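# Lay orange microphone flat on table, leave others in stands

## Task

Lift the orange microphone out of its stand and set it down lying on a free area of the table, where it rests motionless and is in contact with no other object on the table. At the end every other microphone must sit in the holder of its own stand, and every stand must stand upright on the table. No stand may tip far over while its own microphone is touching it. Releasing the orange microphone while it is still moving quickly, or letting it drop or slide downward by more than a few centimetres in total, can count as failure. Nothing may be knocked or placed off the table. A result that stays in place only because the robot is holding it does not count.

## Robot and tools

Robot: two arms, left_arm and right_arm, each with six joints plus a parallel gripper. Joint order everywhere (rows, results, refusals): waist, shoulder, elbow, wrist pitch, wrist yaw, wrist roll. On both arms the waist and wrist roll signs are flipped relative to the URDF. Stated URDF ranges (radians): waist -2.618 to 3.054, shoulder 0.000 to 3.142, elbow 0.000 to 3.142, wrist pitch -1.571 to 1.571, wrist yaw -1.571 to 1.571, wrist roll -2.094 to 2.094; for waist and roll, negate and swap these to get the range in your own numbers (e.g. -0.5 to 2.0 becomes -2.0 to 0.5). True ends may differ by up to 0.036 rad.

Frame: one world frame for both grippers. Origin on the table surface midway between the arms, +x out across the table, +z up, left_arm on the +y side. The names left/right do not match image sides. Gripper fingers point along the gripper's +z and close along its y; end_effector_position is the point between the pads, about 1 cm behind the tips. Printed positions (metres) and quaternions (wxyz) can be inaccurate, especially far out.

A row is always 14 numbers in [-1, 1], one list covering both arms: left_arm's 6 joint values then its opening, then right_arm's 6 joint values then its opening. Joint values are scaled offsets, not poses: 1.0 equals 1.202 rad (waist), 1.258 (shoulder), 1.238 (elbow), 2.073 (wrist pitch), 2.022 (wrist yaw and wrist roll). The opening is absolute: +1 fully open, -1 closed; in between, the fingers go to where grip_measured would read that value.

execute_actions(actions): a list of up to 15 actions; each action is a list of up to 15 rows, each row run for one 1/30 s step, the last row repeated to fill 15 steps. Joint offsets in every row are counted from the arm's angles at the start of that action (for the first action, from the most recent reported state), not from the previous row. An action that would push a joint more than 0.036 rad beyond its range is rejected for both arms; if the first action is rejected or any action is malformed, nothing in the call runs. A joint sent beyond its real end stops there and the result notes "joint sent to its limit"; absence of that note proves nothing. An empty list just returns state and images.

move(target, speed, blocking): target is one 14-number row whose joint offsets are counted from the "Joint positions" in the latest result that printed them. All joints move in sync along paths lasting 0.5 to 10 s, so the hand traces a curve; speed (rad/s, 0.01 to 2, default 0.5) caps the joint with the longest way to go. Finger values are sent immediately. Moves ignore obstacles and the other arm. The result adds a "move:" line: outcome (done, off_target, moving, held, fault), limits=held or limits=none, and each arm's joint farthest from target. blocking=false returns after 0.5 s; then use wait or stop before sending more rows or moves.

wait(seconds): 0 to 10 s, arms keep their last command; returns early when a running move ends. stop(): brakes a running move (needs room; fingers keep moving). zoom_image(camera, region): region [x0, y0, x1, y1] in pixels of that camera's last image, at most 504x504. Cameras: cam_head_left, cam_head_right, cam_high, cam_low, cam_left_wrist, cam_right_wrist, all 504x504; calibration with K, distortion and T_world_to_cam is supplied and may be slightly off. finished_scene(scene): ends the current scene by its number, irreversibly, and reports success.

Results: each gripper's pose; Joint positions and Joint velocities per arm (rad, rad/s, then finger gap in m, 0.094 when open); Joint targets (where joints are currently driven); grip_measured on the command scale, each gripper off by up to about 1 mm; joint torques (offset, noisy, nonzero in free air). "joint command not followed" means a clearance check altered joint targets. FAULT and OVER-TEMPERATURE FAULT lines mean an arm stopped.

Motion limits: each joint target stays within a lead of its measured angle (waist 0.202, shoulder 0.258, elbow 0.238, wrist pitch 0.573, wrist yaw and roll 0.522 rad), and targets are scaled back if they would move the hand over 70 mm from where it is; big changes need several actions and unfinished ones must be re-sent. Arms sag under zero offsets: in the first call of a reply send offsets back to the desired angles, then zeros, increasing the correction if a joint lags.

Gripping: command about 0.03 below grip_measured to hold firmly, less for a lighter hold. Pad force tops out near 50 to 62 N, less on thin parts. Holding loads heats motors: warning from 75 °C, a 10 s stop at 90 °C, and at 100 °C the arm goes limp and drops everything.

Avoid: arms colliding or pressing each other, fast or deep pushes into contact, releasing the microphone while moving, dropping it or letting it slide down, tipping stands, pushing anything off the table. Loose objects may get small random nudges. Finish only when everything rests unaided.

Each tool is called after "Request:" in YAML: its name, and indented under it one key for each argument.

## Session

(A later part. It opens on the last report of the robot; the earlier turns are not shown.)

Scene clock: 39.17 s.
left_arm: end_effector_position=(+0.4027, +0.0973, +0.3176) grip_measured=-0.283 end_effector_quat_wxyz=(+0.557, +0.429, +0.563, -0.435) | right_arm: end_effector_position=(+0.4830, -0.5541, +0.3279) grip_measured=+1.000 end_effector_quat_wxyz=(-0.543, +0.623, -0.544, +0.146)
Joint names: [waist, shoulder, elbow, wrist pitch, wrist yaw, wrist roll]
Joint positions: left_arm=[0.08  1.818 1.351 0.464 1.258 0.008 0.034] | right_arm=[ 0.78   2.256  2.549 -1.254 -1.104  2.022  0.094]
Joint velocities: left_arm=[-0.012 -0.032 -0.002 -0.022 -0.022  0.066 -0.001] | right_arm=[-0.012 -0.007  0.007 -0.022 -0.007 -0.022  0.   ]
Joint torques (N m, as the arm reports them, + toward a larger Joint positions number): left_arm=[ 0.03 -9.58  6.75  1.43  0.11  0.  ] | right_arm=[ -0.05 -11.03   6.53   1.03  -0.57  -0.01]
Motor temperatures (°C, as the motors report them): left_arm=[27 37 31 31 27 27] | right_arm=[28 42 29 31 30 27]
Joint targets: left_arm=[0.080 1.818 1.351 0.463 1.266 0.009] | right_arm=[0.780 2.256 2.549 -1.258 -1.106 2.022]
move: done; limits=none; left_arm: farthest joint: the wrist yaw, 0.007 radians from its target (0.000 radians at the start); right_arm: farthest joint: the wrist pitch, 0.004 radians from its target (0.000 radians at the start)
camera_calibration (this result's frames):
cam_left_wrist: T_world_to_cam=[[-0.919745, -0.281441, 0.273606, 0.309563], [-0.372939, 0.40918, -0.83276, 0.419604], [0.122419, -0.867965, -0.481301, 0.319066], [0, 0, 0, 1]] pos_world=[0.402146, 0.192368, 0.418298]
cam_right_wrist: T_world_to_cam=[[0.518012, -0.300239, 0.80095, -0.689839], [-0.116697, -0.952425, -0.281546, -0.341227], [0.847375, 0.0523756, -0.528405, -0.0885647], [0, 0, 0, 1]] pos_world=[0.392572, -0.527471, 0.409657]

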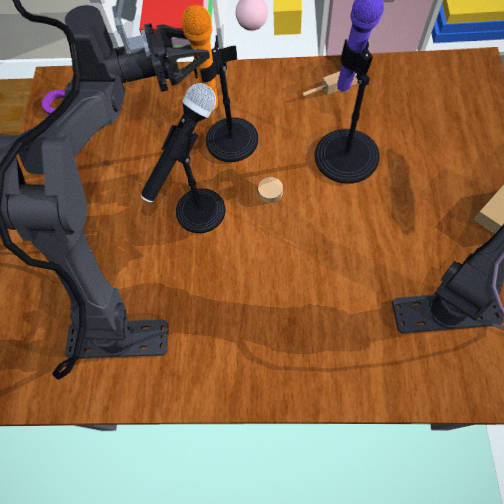

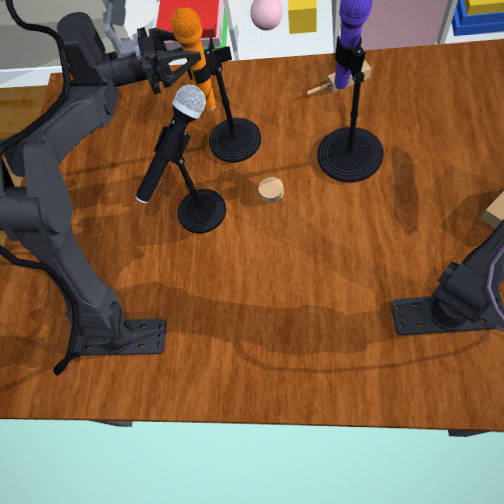

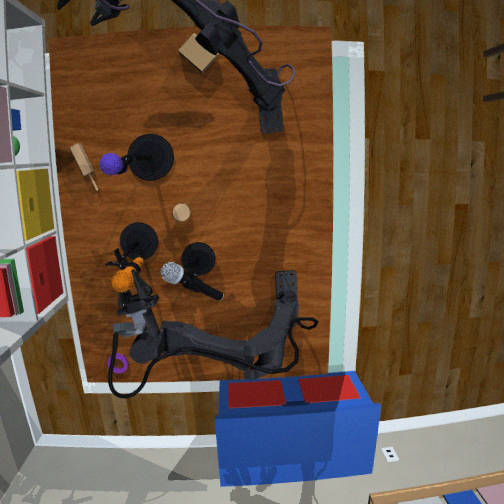

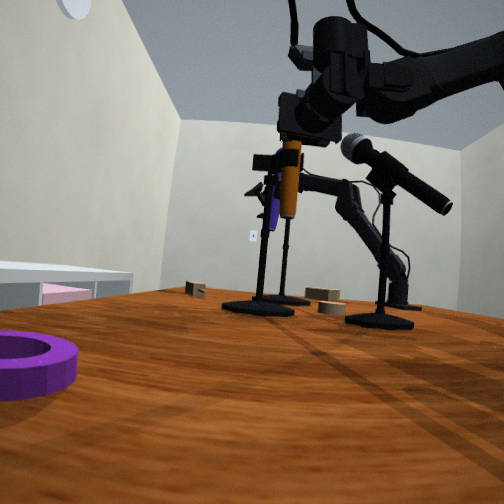

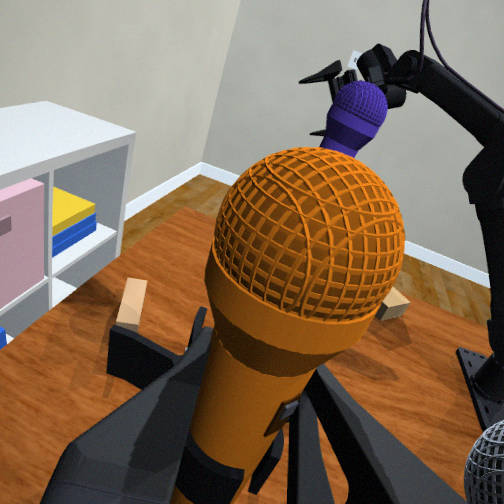

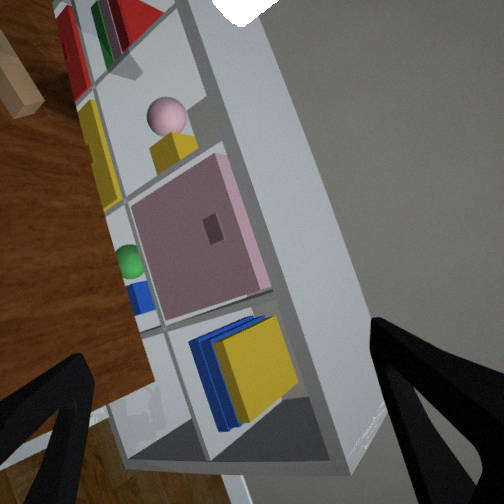

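Request:
move:
  target: [0,-0.02,0.2,-0.131,0,0,-0.4,0,0,0,0,0,0,1]
  speed: 0.2

Scene clock: 42.83 s.
left_arm: end_effector_position=(+0.4173, +0.0983, +0.3330) grip_measured=-0.283 end_effector_quat_wxyz=(+0.512, +0.388, +0.617, -0.455) | right_arm: end_effector_position=(+0.4835, -0.5548, +0.3281) grip_measured=+1.000 end_effector_quat_wxyz=(-0.542, +0.624, -0.544, +0.149)
Joint names: [waist, shoulder, elbow, wrist pitch, wrist yaw, wrist roll]
Joint positions: left_arm=[ 0.08   1.839  1.536  0.119  1.226 -0.01   0.034] | right_arm=[ 0.78   2.256  2.549 -1.249 -1.102  2.022  0.094]
Joint velocities: left_arm=[ 0.027 -0.002 -0.017 -0.022  0.022 -0.007 -0.   ] | right_arm=[-0.012  0.007 -0.017  0.007  0.007 -0.007  0.   ]
Joint torques (N m, as the arm reports them, + toward a larger Joint positions number): left_arm=[  0.03 -13.78  12.18   2.2    0.43   0.21] | right_arm=[ -0.06 -11.03   6.55   1.03  -0.56  -0.01]
Motor temperatures (°C, as the motors report them): left_arm=[27 38 32 31 27 27] | right_arm=[28 42 29 31 30 27]
Joint targets: left_arm=[0.080 1.793 1.599 0.192 1.258 0.008] | right_arm=[0.780 2.256 2.549 -1.253 -1.104 2.022]
move: off_target (left_arm); limits=none; left_arm: farthest joint: the wrist pitch, 0.074 radians from its target (0.271 radians at the start); right_arm: farthest joint: the wrist pitch, 0.005 radians from its target (0.001 radians at the start)
camera_calibration (this result's frames):
cam_left_wrist: T_world_to_cam=[[-0.853581, -0.315557, 0.414515, 0.247868], [-0.516562, 0.409497, -0.751981, 0.47051], [0.0675497, -0.856, -0.512544, 0.357743], [0, 0, 0, 1]] pos_world=[0.430458, 0.191772, 0.434428]
cam_right_wrist: T_world_to_cam=[[0.515543, -0.297207, 0.803669, -0.688426], [-0.117229, -0.953564, -0.27744, -0.343491], [0.848807, 0.048819, -0.526445, -0.0922005], [0, 0, 0, 1]] pos_world=[0.392906, -0.527644, 0.40943]

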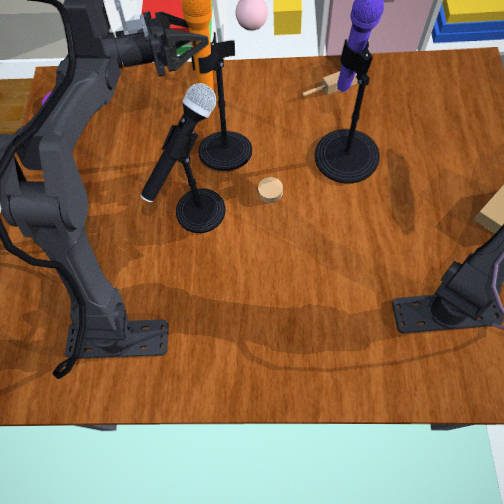

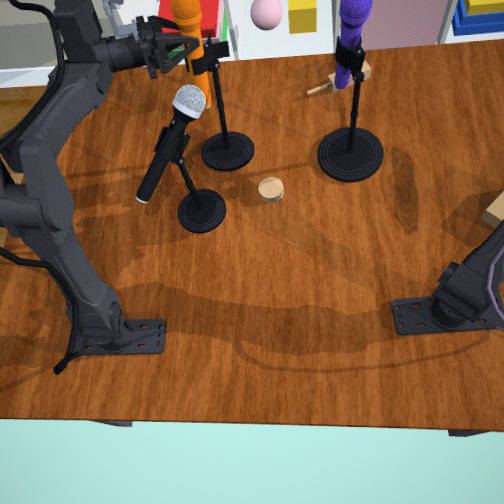

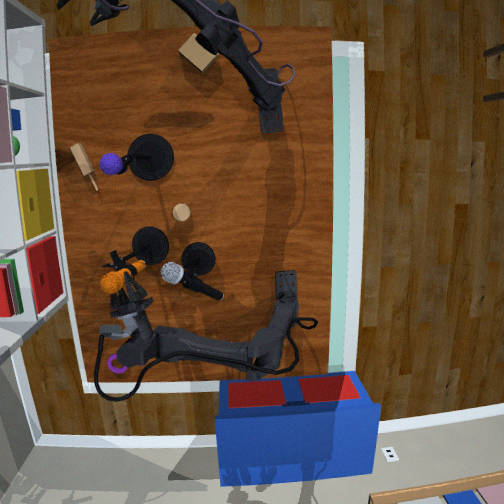

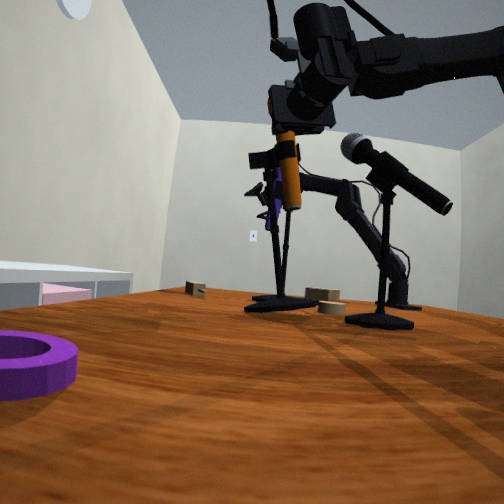

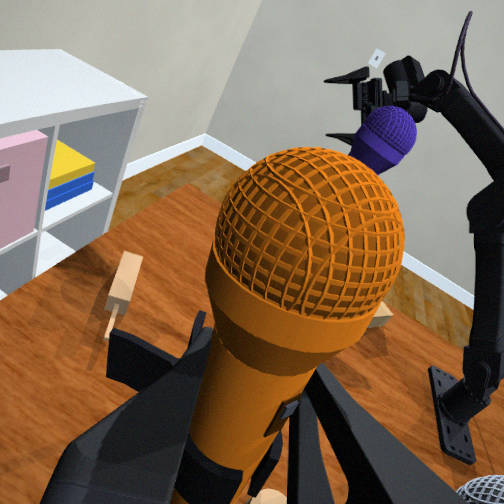

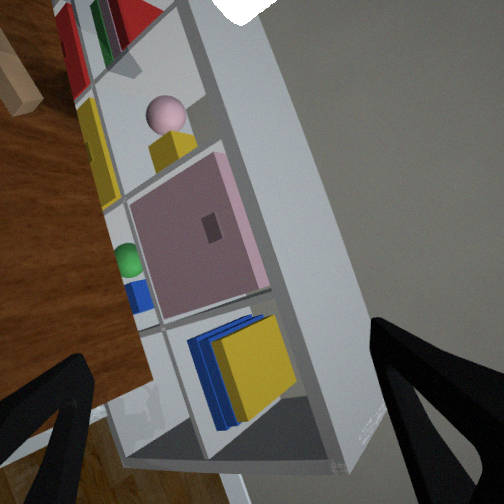

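Request:
move:
  target: [0,-0.017,-0.15,0.166,0.016,0.009,-0.4,-0.3,-1,-1,0.55,0.545,-1,1]
  speed: 1

Request:
move:
  target: [0,0,0,0,0,0,-0.4,-0.4,0,-0.57,0,0,0,1]
  speed: 1

Request:
move:
  target: [0,0,0,0,0,0,-0.4,-0.59,0,0,0,0,0,1]
  speed: 1

Request:
move:
  target: [0,0,0,0,0,0,-0.4,0,0.72,0.345,0.23,0,0,1]
  speed: 1

Scene clock: 58.47 s.
left_arm: end_effector_position=(+0.3971, +0.0958, +0.3264) grip_measured=-0.283 end_effector_quat_wxyz=(+0.548, +0.434, +0.556, -0.450) | right_arm: end_effector_position=(+0.3229, -0.4735, +0.5267) grip_measured=+1.000 end_effector_quat_wxyz=(+0.765, +0.104, +0.621, -0.134)
Joint names: [waist, shoulder, elbow, wrist pitch, wrist yaw, wrist roll]
Joint positions: left_arm=[0.08  1.815 1.372 0.465 1.293 0.045 0.034] | right_arm=[ 0.428  1.011  1.326 -0.106 -0.007  0.006  0.094]
Joint velocities: left_arm=[-0.007 -0.022 -0.007  0.007  0.037 -0.007  0.001] | right_arm=[-0.007  0.017 -0.007  0.007 -0.007 -0.007  0.   ]
Joint torques (N m, as the arm reports them, + toward a larger Joint positions number): left_arm=[ 0.03 -9.34  4.9   1.38 -0.3  -0.39] | right_arm=[-0.76 -2.53  6.01  1.75  0.1  -0.05]
Motor temperatures (°C, as the motors report them): left_arm=[27 42 36 34 27 27] | right_arm=[28 43 29 32 30 27]
Joint targets: left_arm=[0.080 1.818 1.350 0.463 1.258 0.008] | right_arm=[0.420 0.998 1.311 -0.109 0.000 0.001]
move: off_target (left_arm); limits=none; left_arm: farthest joint: the wrist roll, 0.037 radians from its target (0.018 radians at the start); right_arm: farthest joint: the elbow, 0.015 radians from its target (1.238 radians at the start)
camera_calibration (this result's frames):
cam_left_wrist: T_world_to_cam=[[-0.925991, -0.245891, 0.286495, 0.296436], [-0.36761, 0.41426, -0.832617, 0.42285], [0.0860494, -0.876314, -0.473993, 0.335531], [0, 0, 0, 1]] pos_world=[0.401069, 0.191752, 0.426184]
cam_right_wrist: T_world_to_cam=[[-0.356958, -0.927193, -0.113553, -0.274536], [-0.232748, 0.206009, -0.950468, 0.711129], [0.90466, -0.312848, -0.289338, -0.169404], [0, 0, 0, 1]] pos_world=[0.220769, -0.454044, 0.595716]

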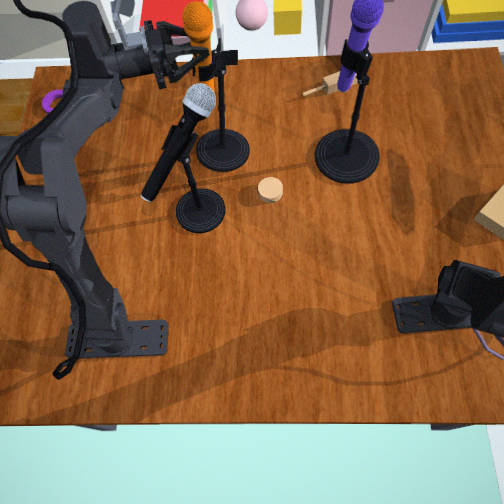

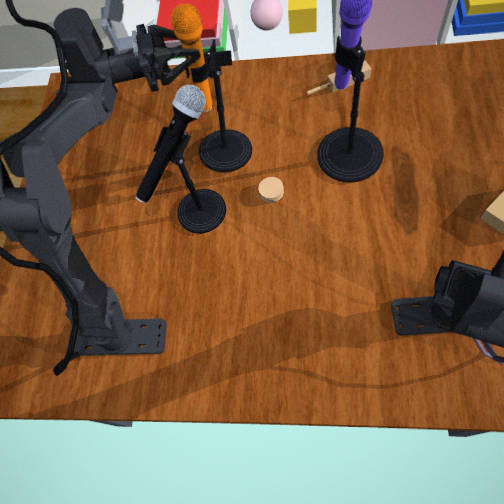

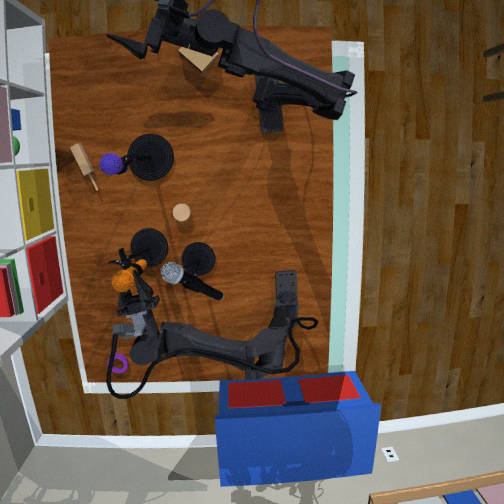

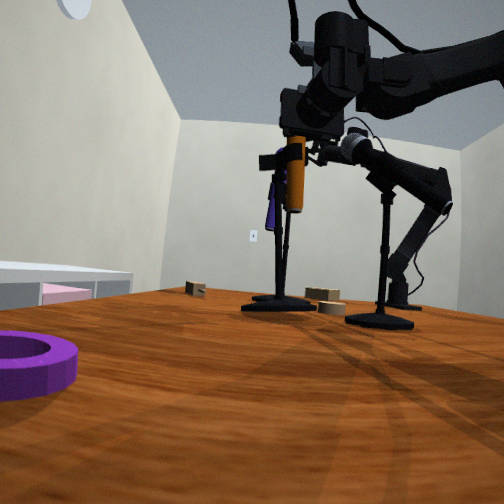

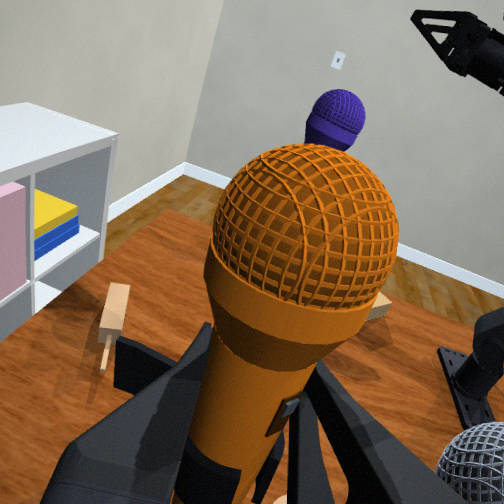

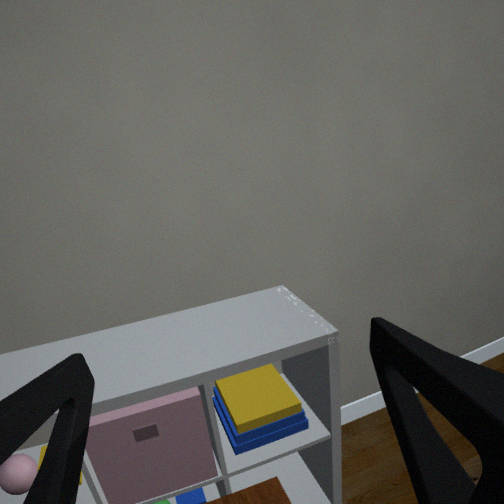

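Scene clock: 59.77 s.
left_arm: end_effector_position=(+0.3947, +0.0952, +0.3267) grip_measured=-0.283 end_effector_quat_wxyz=(+0.544, +0.436, +0.554, -0.455) | right_arm: end_effector_position=(+0.3499, -0.3143, +0.1872) grip_measured=+1.000 end_effector_quat_wxyz=(+0.512, -0.059, +0.856, +0.034)
Joint names: [waist, shoulder, elbow, wrist pitch, wrist yaw, wrist roll]
Joint positions: left_arm=[0.08  1.815 1.372 0.468 1.307 0.053 0.034] | right_arm=[-0.047  1.011  0.622 -0.103 -0.007  0.006  0.094]
Joint velocities: left_arm=[-0.007 -0.002 -0.002 -0.007  0.007  0.037 -0.001] | right_arm=[ 0.007  0.027 -0.012 -0.051  0.022 -0.022  0.   ]
Joint torques (N m, as the arm reports them, + toward a larger Joint positions number): left_arm=[ 0.02 -9.54  6.74  1.37 -0.1  -0.09] | right_arm=[-0.62 -2.31  7.98  1.7   0.   -0.02]
Motor temperatures (°C, as the motors report them): left_arm=[27 42 36 34 27 27] | right_arm=[28 42 29 32 30 27]
Joint targets: left_arm=[0.080 1.815 1.372 0.465 1.293 0.045] | right_arm=[-0.053 1.011 0.620 -0.106 -0.007 0.006]
move: done; limits=none; left_arm: farthest joint: the wrist yaw, 0.014 radians from its target (0.000 radians at the start); right_arm: farthest joint: the waist, 0.006 radians from its target (0.481 radians at the start)
camera_calibration (this result's frames):
cam_left_wrist: T_world_to_cam=[[-0.927823, -0.233018, 0.291286, 0.291996], [-0.365999, 0.417867, -0.831524, 0.421122], [0.0720418, -0.878117, -0.472991, 0.340807], [0, 0, 0, 1]] pos_world=[0.400499, 0.191336, 0.426317]
cam_right_wrist: T_world_to_cam=[[0.0379647, -0.996522, -0.0741764, -0.323178], [-0.841964, 0.00807941, -0.539473, 0.435888], [0.538197, 0.0829347, -0.838729, 0.113201], [0, 0, 0, 1]] pos_world=[0.318347, -0.334964, 0.306122]

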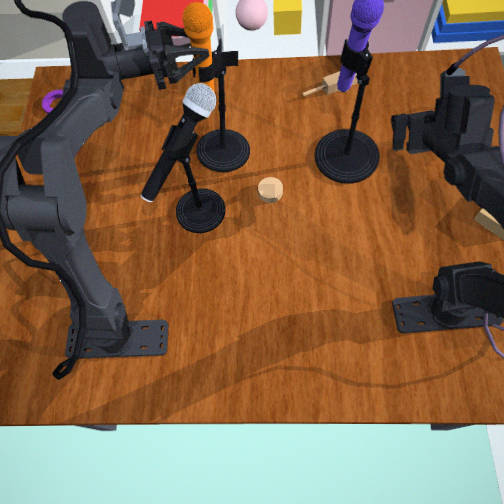

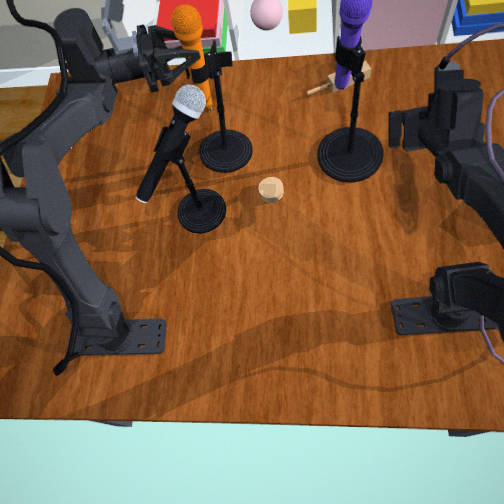

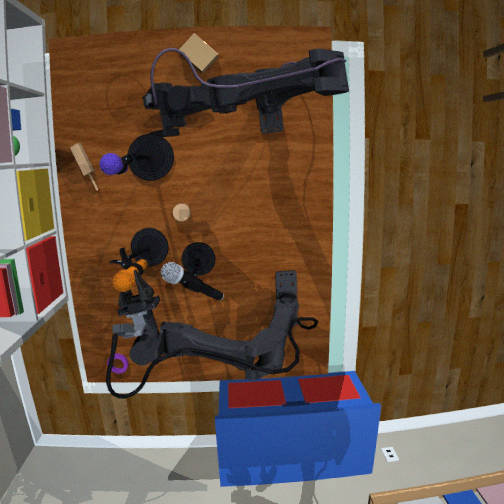

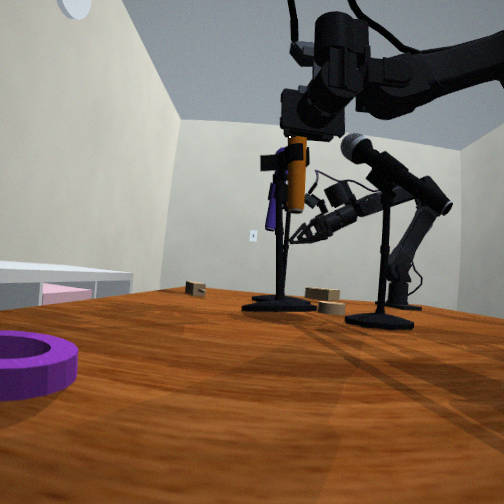

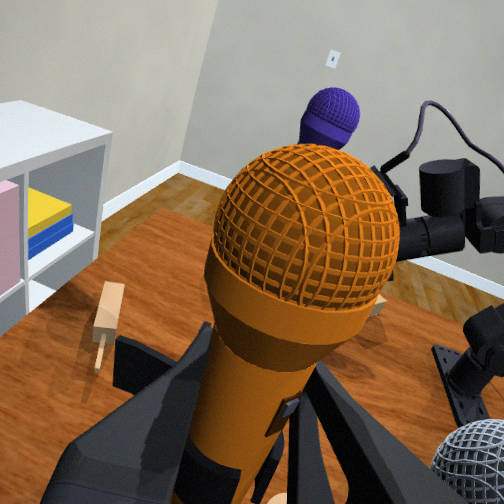

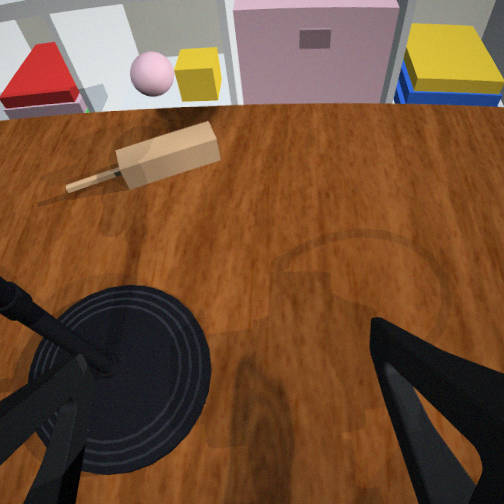

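Scene clock: 60.97 s.
left_arm: end_effector_position=(+0.3937, +0.0950, +0.3268) grip_measured=-0.283 end_effector_quat_wxyz=(+0.543, +0.438, +0.552, -0.456) | right_arm: end_effector_position=(+0.2379, -0.1014, +0.1881) grip_measured=+1.000 end_effector_quat_wxyz=(+0.470, -0.350, +0.782, +0.210)
Joint names: [waist, shoulder, elbow, wrist pitch, wrist yaw, wrist roll]
Joint positions: left_arm=[0.08  1.815 1.372 0.469 1.313 0.053 0.034] | right_arm=[-0.75   1.011  0.622 -0.099 -0.01   0.006  0.094]
Joint velocities: left_arm=[ 0.002 -0.017 -0.002 -0.007 -0.037  0.037 -0.001] | right_arm=[-0.002 -0.017 -0.002 -0.081  0.007  0.022  0.   ]
Joint torques (N m, as the arm reports them, + toward a larger Joint positions number): left_arm=[ 0.03 -9.54  6.73  1.38 -0.03  0.  ] | right_arm=[-0.61 -2.31  8.11  1.71  0.01 -0.01]
Motor temperatures (°C, as the motors report them): left_arm=[27 42 36 34 27 27] | right_arm=[28 41 29 32 30 27]
Joint targets: left_arm=[0.080 1.815 1.372 0.468 1.307 0.053] | right_arm=[-0.756 1.011 0.622 -0.103 -0.008 0.006]
move: done; limits=none; left_arm: farthest joint: the wrist yaw, 0.006 radians from its target (0.000 radians at the start); right_arm: farthest joint: the waist, 0.006 radians from its target (0.710 radians at the start)
camera_calibration (this result's frames):
cam_left_wrist: T_world_to_cam=[[-0.929343, -0.227359, 0.29091, 0.29112], [-0.363111, 0.420118, -0.831656, 0.419569], [0.066868, -0.878526, -0.472991, 0.342795], [0, 0, 0, 1]] pos_world=[0.399979, 0.191075, 0.426385]
cam_right_wrist: T_world_to_cam=[[0.675184, -0.733764, -0.0756153, -0.231418], [-0.645139, -0.537693, -0.542846, 0.23887], [0.357663, 0.415303, -0.836421, 0.232791], [0, 0, 0, 1]] pos_world=[0.227094, -0.138046, 0.306883]

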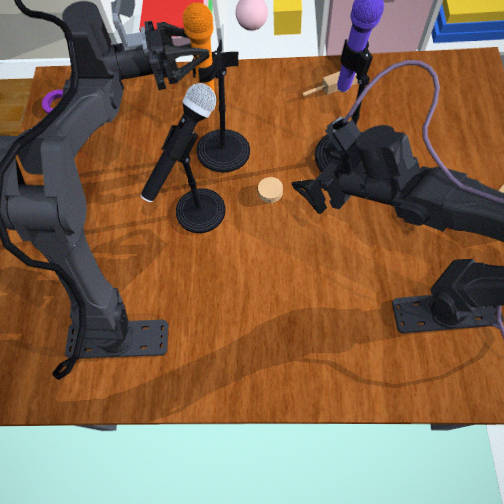

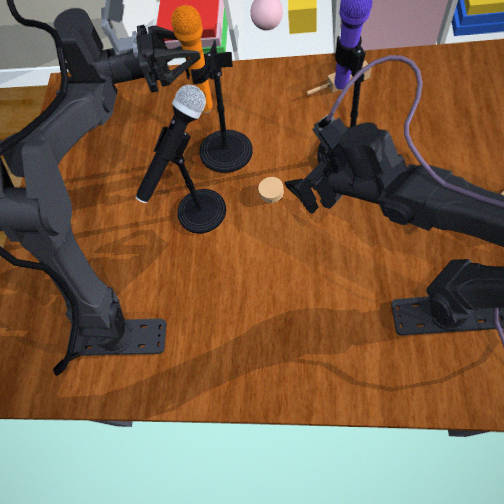

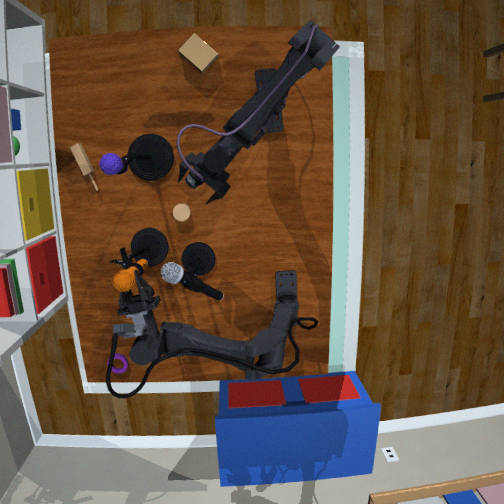

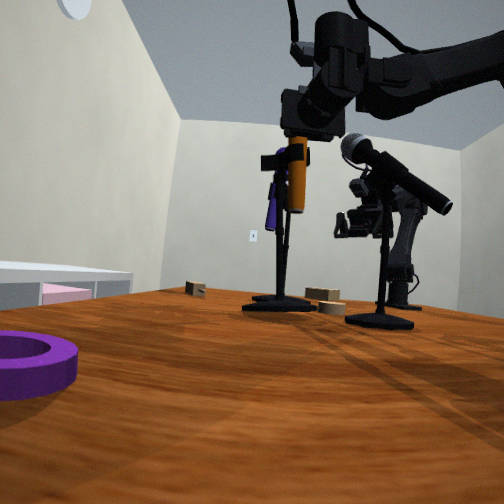

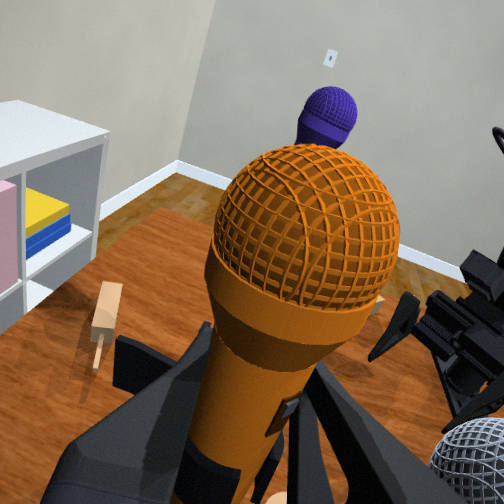

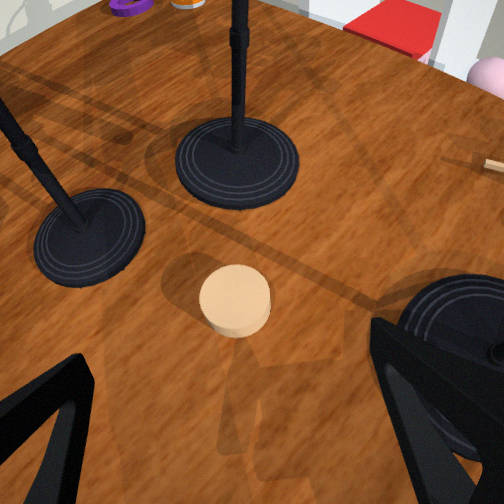

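Scene clock: 62.70 s.
left_arm: end_effector_position=(+0.3930, +0.0949, +0.3267) grip_measured=-0.283 end_effector_quat_wxyz=(+0.542, +0.439, +0.552, -0.457) | right_arm: end_effector_position=(+0.3589, +0.0310, +0.0959) grip_measured=+1.000 end_effector_quat_wxyz=(+0.464, -0.352, +0.786, +0.208)
Joint names: [waist, shoulder, elbow, wrist pitch, wrist yaw, wrist roll]
Joint positions: left_arm=[0.08  1.815 1.372 0.469 1.317 0.053 0.034] | right_arm=[-0.75   1.914  1.03   0.38  -0.01   0.006  0.094]
Joint velocities: left_arm=[ 0.022 -0.012 -0.017  0.022 -0.007  0.051 -0.   ] | right_arm=[-0.007 -0.002  0.007  0.007  0.081 -0.051  0.   ]
Joint torques (N m, as the arm reports them, + toward a larger Joint positions number): left_arm=[ 0.03 -9.53  6.74  1.39 -0.01  0.  ] | right_arm=[-0.05 -8.56  8.47  1.72  0.   -0.02]
Motor temperatures (°C, as the motors report them): left_arm=[27 41 35 34 27 27] | right_arm=[28 40 29 33 30 27]
Joint targets: left_arm=[0.080 1.815 1.372 0.469 1.313 0.053] | right_arm=[-0.750 1.917 1.049 0.378 -0.010 0.006]
move: done; limits=none; left_arm: farthest joint: the wrist yaw, 0.004 radians from its target (0.000 radians at the start); right_arm: farthest joint: the elbow, 0.019 radians from its target (0.427 radians at the start)
camera_calibration (this result's frames):
cam_left_wrist: T_world_to_cam=[[-0.930205, -0.223842, 0.290883, 0.290489], [-0.361502, 0.42158, -0.831617, 0.418586], [0.0635199, -0.878729, -0.473075, 0.344075], [0, 0, 0, 1]] pos_world=[0.399678, 0.190905, 0.426378]
cam_right_wrist: T_world_to_cam=[[0.674413, -0.734608, -0.074288, -0.222715], [-0.65066, -0.543737, -0.530086, 0.339028], [0.349013, 0.405833, -0.844683, 0.0615766], [0, 0, 0, 1]] pos_world=[0.349302, -0.00425575, 0.215182]

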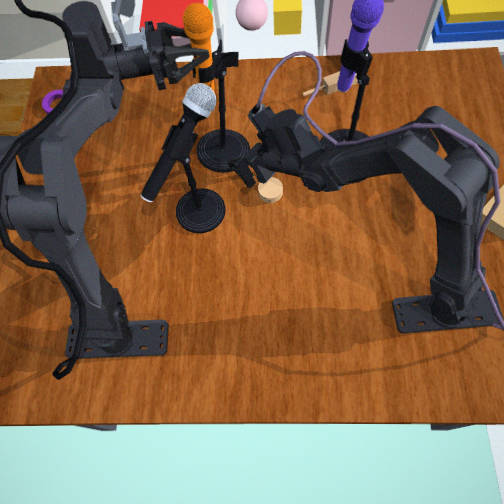

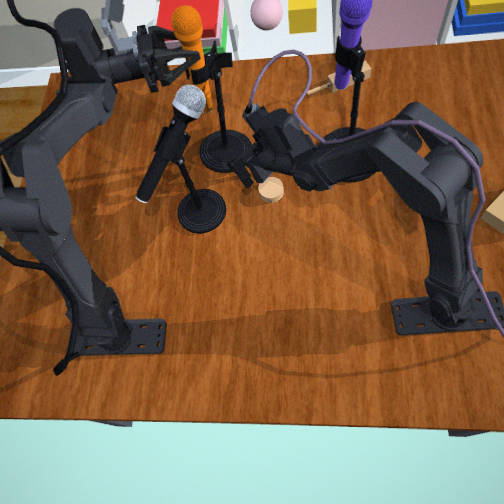

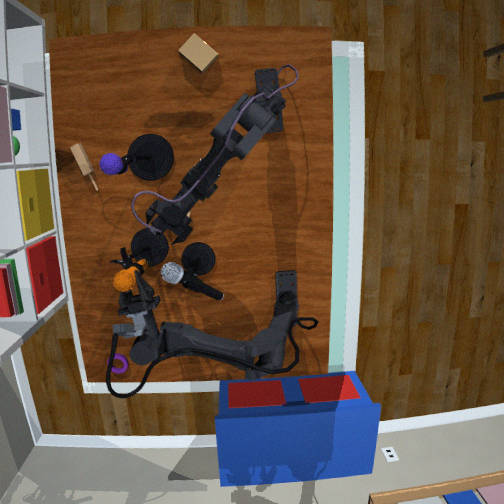

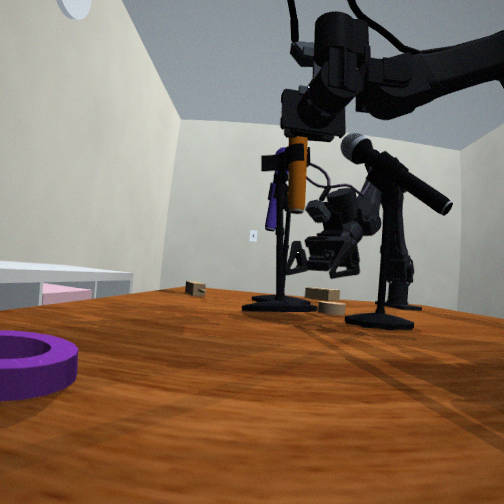

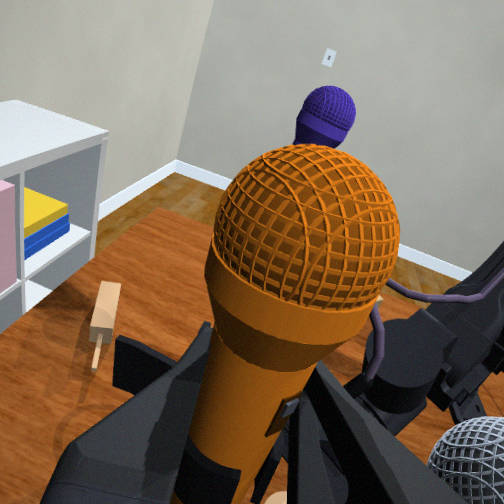

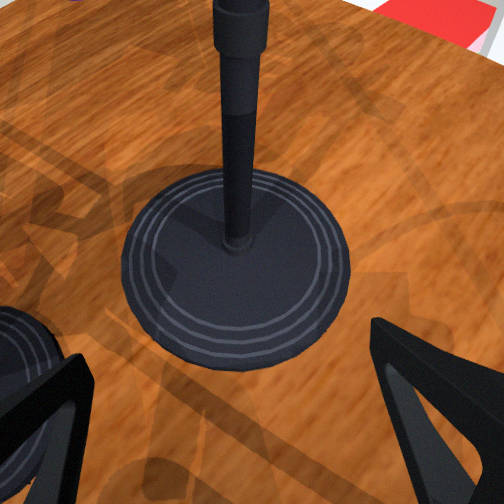

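Request:
move:
  target: [0,0,0,0,0,0,-0.4,0,0.29,0.14,0.094,0,0,-1]
  speed: 0.3

Scene clock: 67.33 s.
left_arm: end_effector_position=(+0.3915, +0.0946, +0.3263) grip_measured=-0.283 end_effector_quat_wxyz=(+0.539, +0.441, +0.551, -0.460) | right_arm: end_effector_position=(+0.3999, +0.0761, +0.0515) grip_measured=-0.997 end_effector_quat_wxyz=(+0.508, -0.340, +0.758, +0.227)
Joint names: [waist, shoulder, elbow, wrist pitch, wrist yaw, wrist roll]
Joint positions: left_arm=[0.08  1.815 1.372 0.465 1.325 0.052 0.034] | right_arm=[-0.75   2.235  1.199  0.646 -0.01   0.006  0.   ]
Joint velocities: left_arm=[-0.002 -0.012 -0.012 -0.037  0.066 -0.022 -0.001] | right_arm=[-0.002 -0.012 -0.007 -0.037 -0.081 -0.037 -0.   ]
Joint torques (N m, as the arm reports them, + toward a larger Joint positions number): left_arm=[ 0.01 -9.53  6.74  1.42 -0.06  0.01] | right_arm=[-0.05 -7.58  6.74  1.12  0.01 -0.01]
Motor temperatures (°C, as the motors report them): left_arm=[27 41 35 34 27 27] | right_arm=[28 40 30 33 30 27]
Joint targets: left_arm=[0.080 1.815 1.372 0.469 1.316 0.053] | right_arm=[-0.750 2.278 1.203 0.575 -0.009 0.006]
move: off_target (right_arm); limits=none; left_arm: farthest joint: the wrist yaw, 0.008 radians from its target (0.000 radians at the start); right_arm: farthest joint: the wrist pitch, 0.072 radians from its target (0.195 radians at the start)
camera_calibration (this result's frames):
cam_left_wrist: T_world_to_cam=[[-0.931353, -0.215841, 0.293247, 0.288049], [-0.360007, 0.425196, -0.830424, 0.416489], [0.054552, -0.878989, -0.473712, 0.347447], [0, 0, 0, 1]] pos_world=[0.39926, 0.190486, 0.425983]
cam_right_wrist: T_world_to_cam=[[0.680973, -0.727472, -0.0840283, -0.223205], [-0.606232, -0.495642, -0.62195, 0.350002], [0.410803, 0.474471, -0.778536, -0.0418457], [0, 0, 0, 1]] pos_world=[0.381369, 0.0309547, 0.16635]

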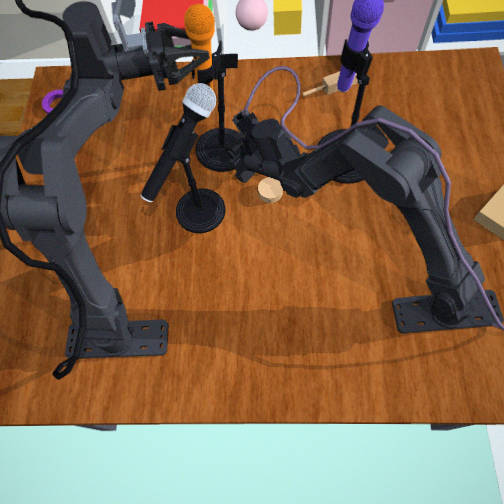

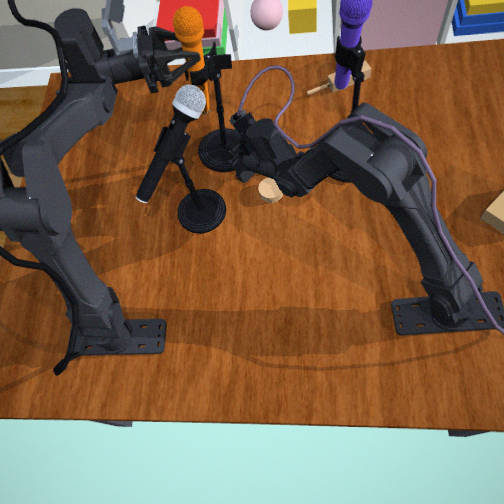

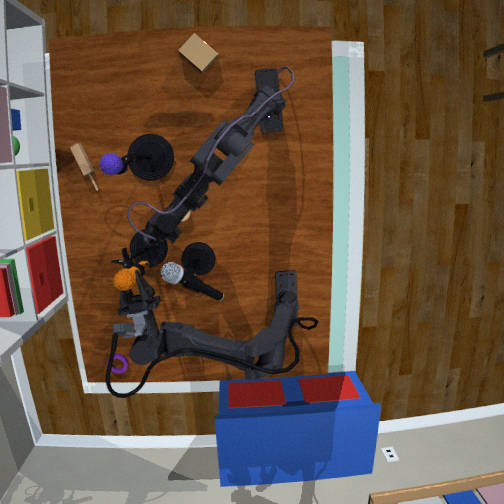

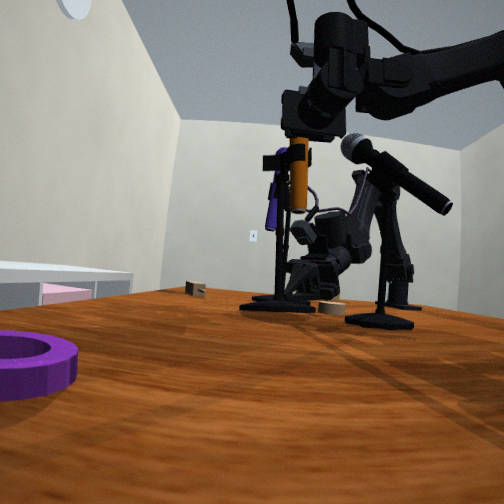

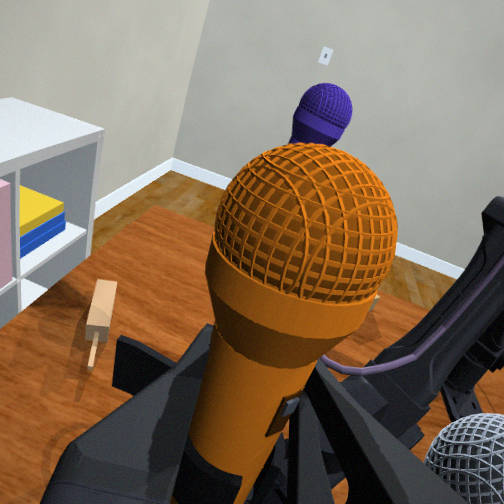

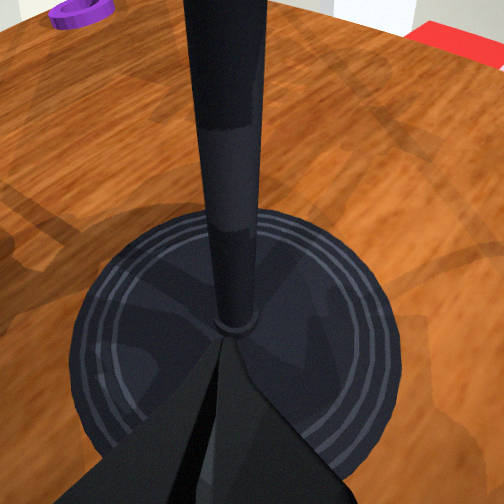

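Request:
move:
  target: [0,-0.05,0.2,-0.11,0,0,-0.4,0,0.08,0,-0.12,0,0,-1]
  speed: 0.15

Scene clock: 72.27 s.
left_arm: end_effector_position=(+0.4049, +0.0954, +0.3488) grip_measured=-0.283 end_effector_quat_wxyz=(+0.513, +0.411, +0.590, -0.469) | right_arm: end_effector_position=(+0.4022, +0.0788, +0.0512) grip_measured=-0.997 end_effector_quat_wxyz=(+0.507, -0.340, +0.759, +0.227)
Joint names: [waist, shoulder, elbow, wrist pitch, wrist yaw, wrist roll]
Joint positions: left_arm=[0.08  1.828 1.546 0.16  1.291 0.015 0.034] | right_arm=[-0.75   2.245  1.218  0.633 -0.011  0.006  0.   ]
Joint velocities: left_arm=[-0.002 -0.017  0.012 -0.022  0.007 -0.051 -0.001] | right_arm=[-0.002 -0.007 -0.007 -0.051 -0.022  0.007 -0.   ]
Joint torques (N m, as the arm reports them, + toward a larger Joint positions number): left_arm=[  0.02 -16.13  13.     2.2    0.42   0.4 ] | right_arm=[-0.06 -5.62  5.17  0.04  0.   -0.01]
Motor temperatures (°C, as the motors report them): left_arm=[27 41 35 34 27 27] | right_arm=[28 39 29 33 30 27]
Joint targets: left_arm=[0.080 1.752 1.620 0.237 1.325 0.052] | right_arm=[-0.750 2.316 1.203 0.450 -0.010 0.006]
move: off_target (left_arm, right_arm); limits=none; left_arm: farthest joint: the shoulder, 0.076 radians from its target (0.063 radians at the start); right_arm: farthest joint: the wrist pitch, 0.236 radians from its target (0.249 radians at the start)
camera_calibration (this result's frames):
cam_left_wrist: T_world_to_cam=[[-0.887113, -0.25289, 0.386105, 0.247389], [-0.460378, 0.425187, -0.779274, 0.462458], [0.0329037, -0.869059, -0.493614, 0.372889], [0, 0, 0, 1]] pos_world=[0.420098, 0.189993, 0.448926]
cam_right_wrist: T_world_to_cam=[[0.681069, -0.727389, -0.0839652, -0.222939], [-0.607242, -0.497019, -0.619862, 0.352927], [0.409149, 0.473156, -0.780206, -0.0434043], [0, 0, 0, 1]] pos_world=[0.383907, 0.0337854, 0.166183]

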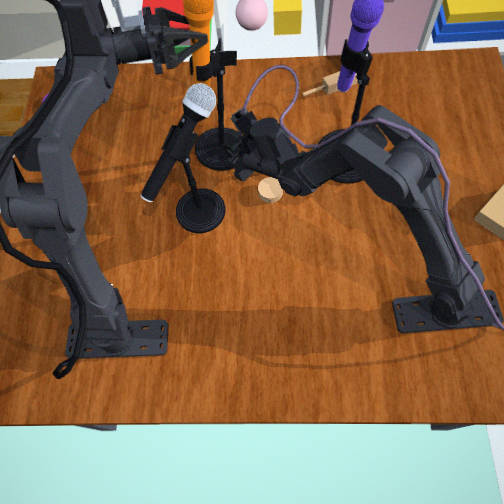

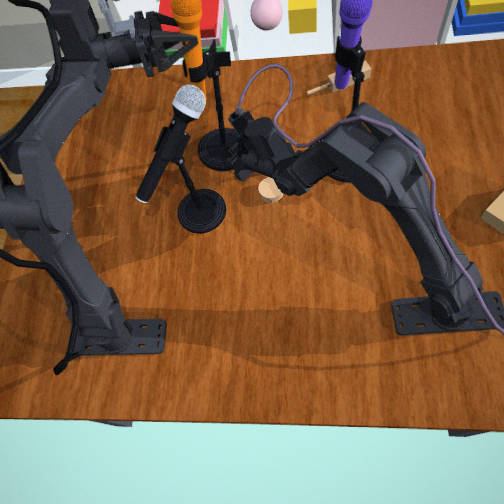

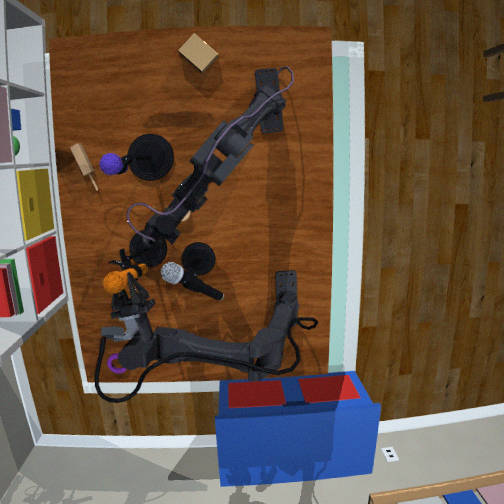

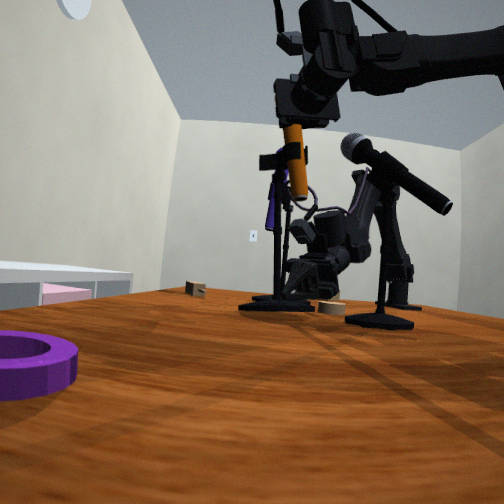

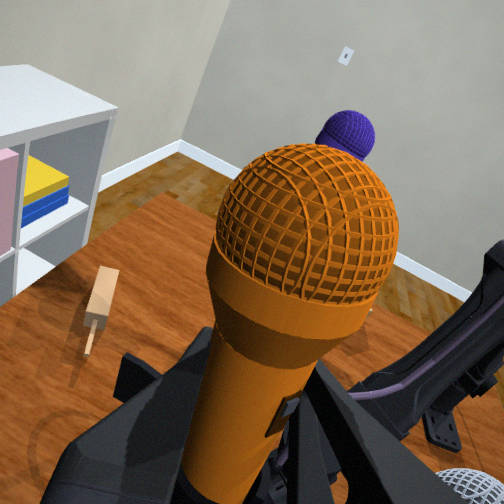

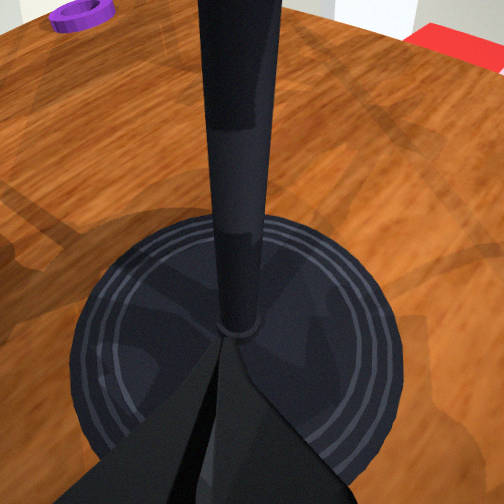

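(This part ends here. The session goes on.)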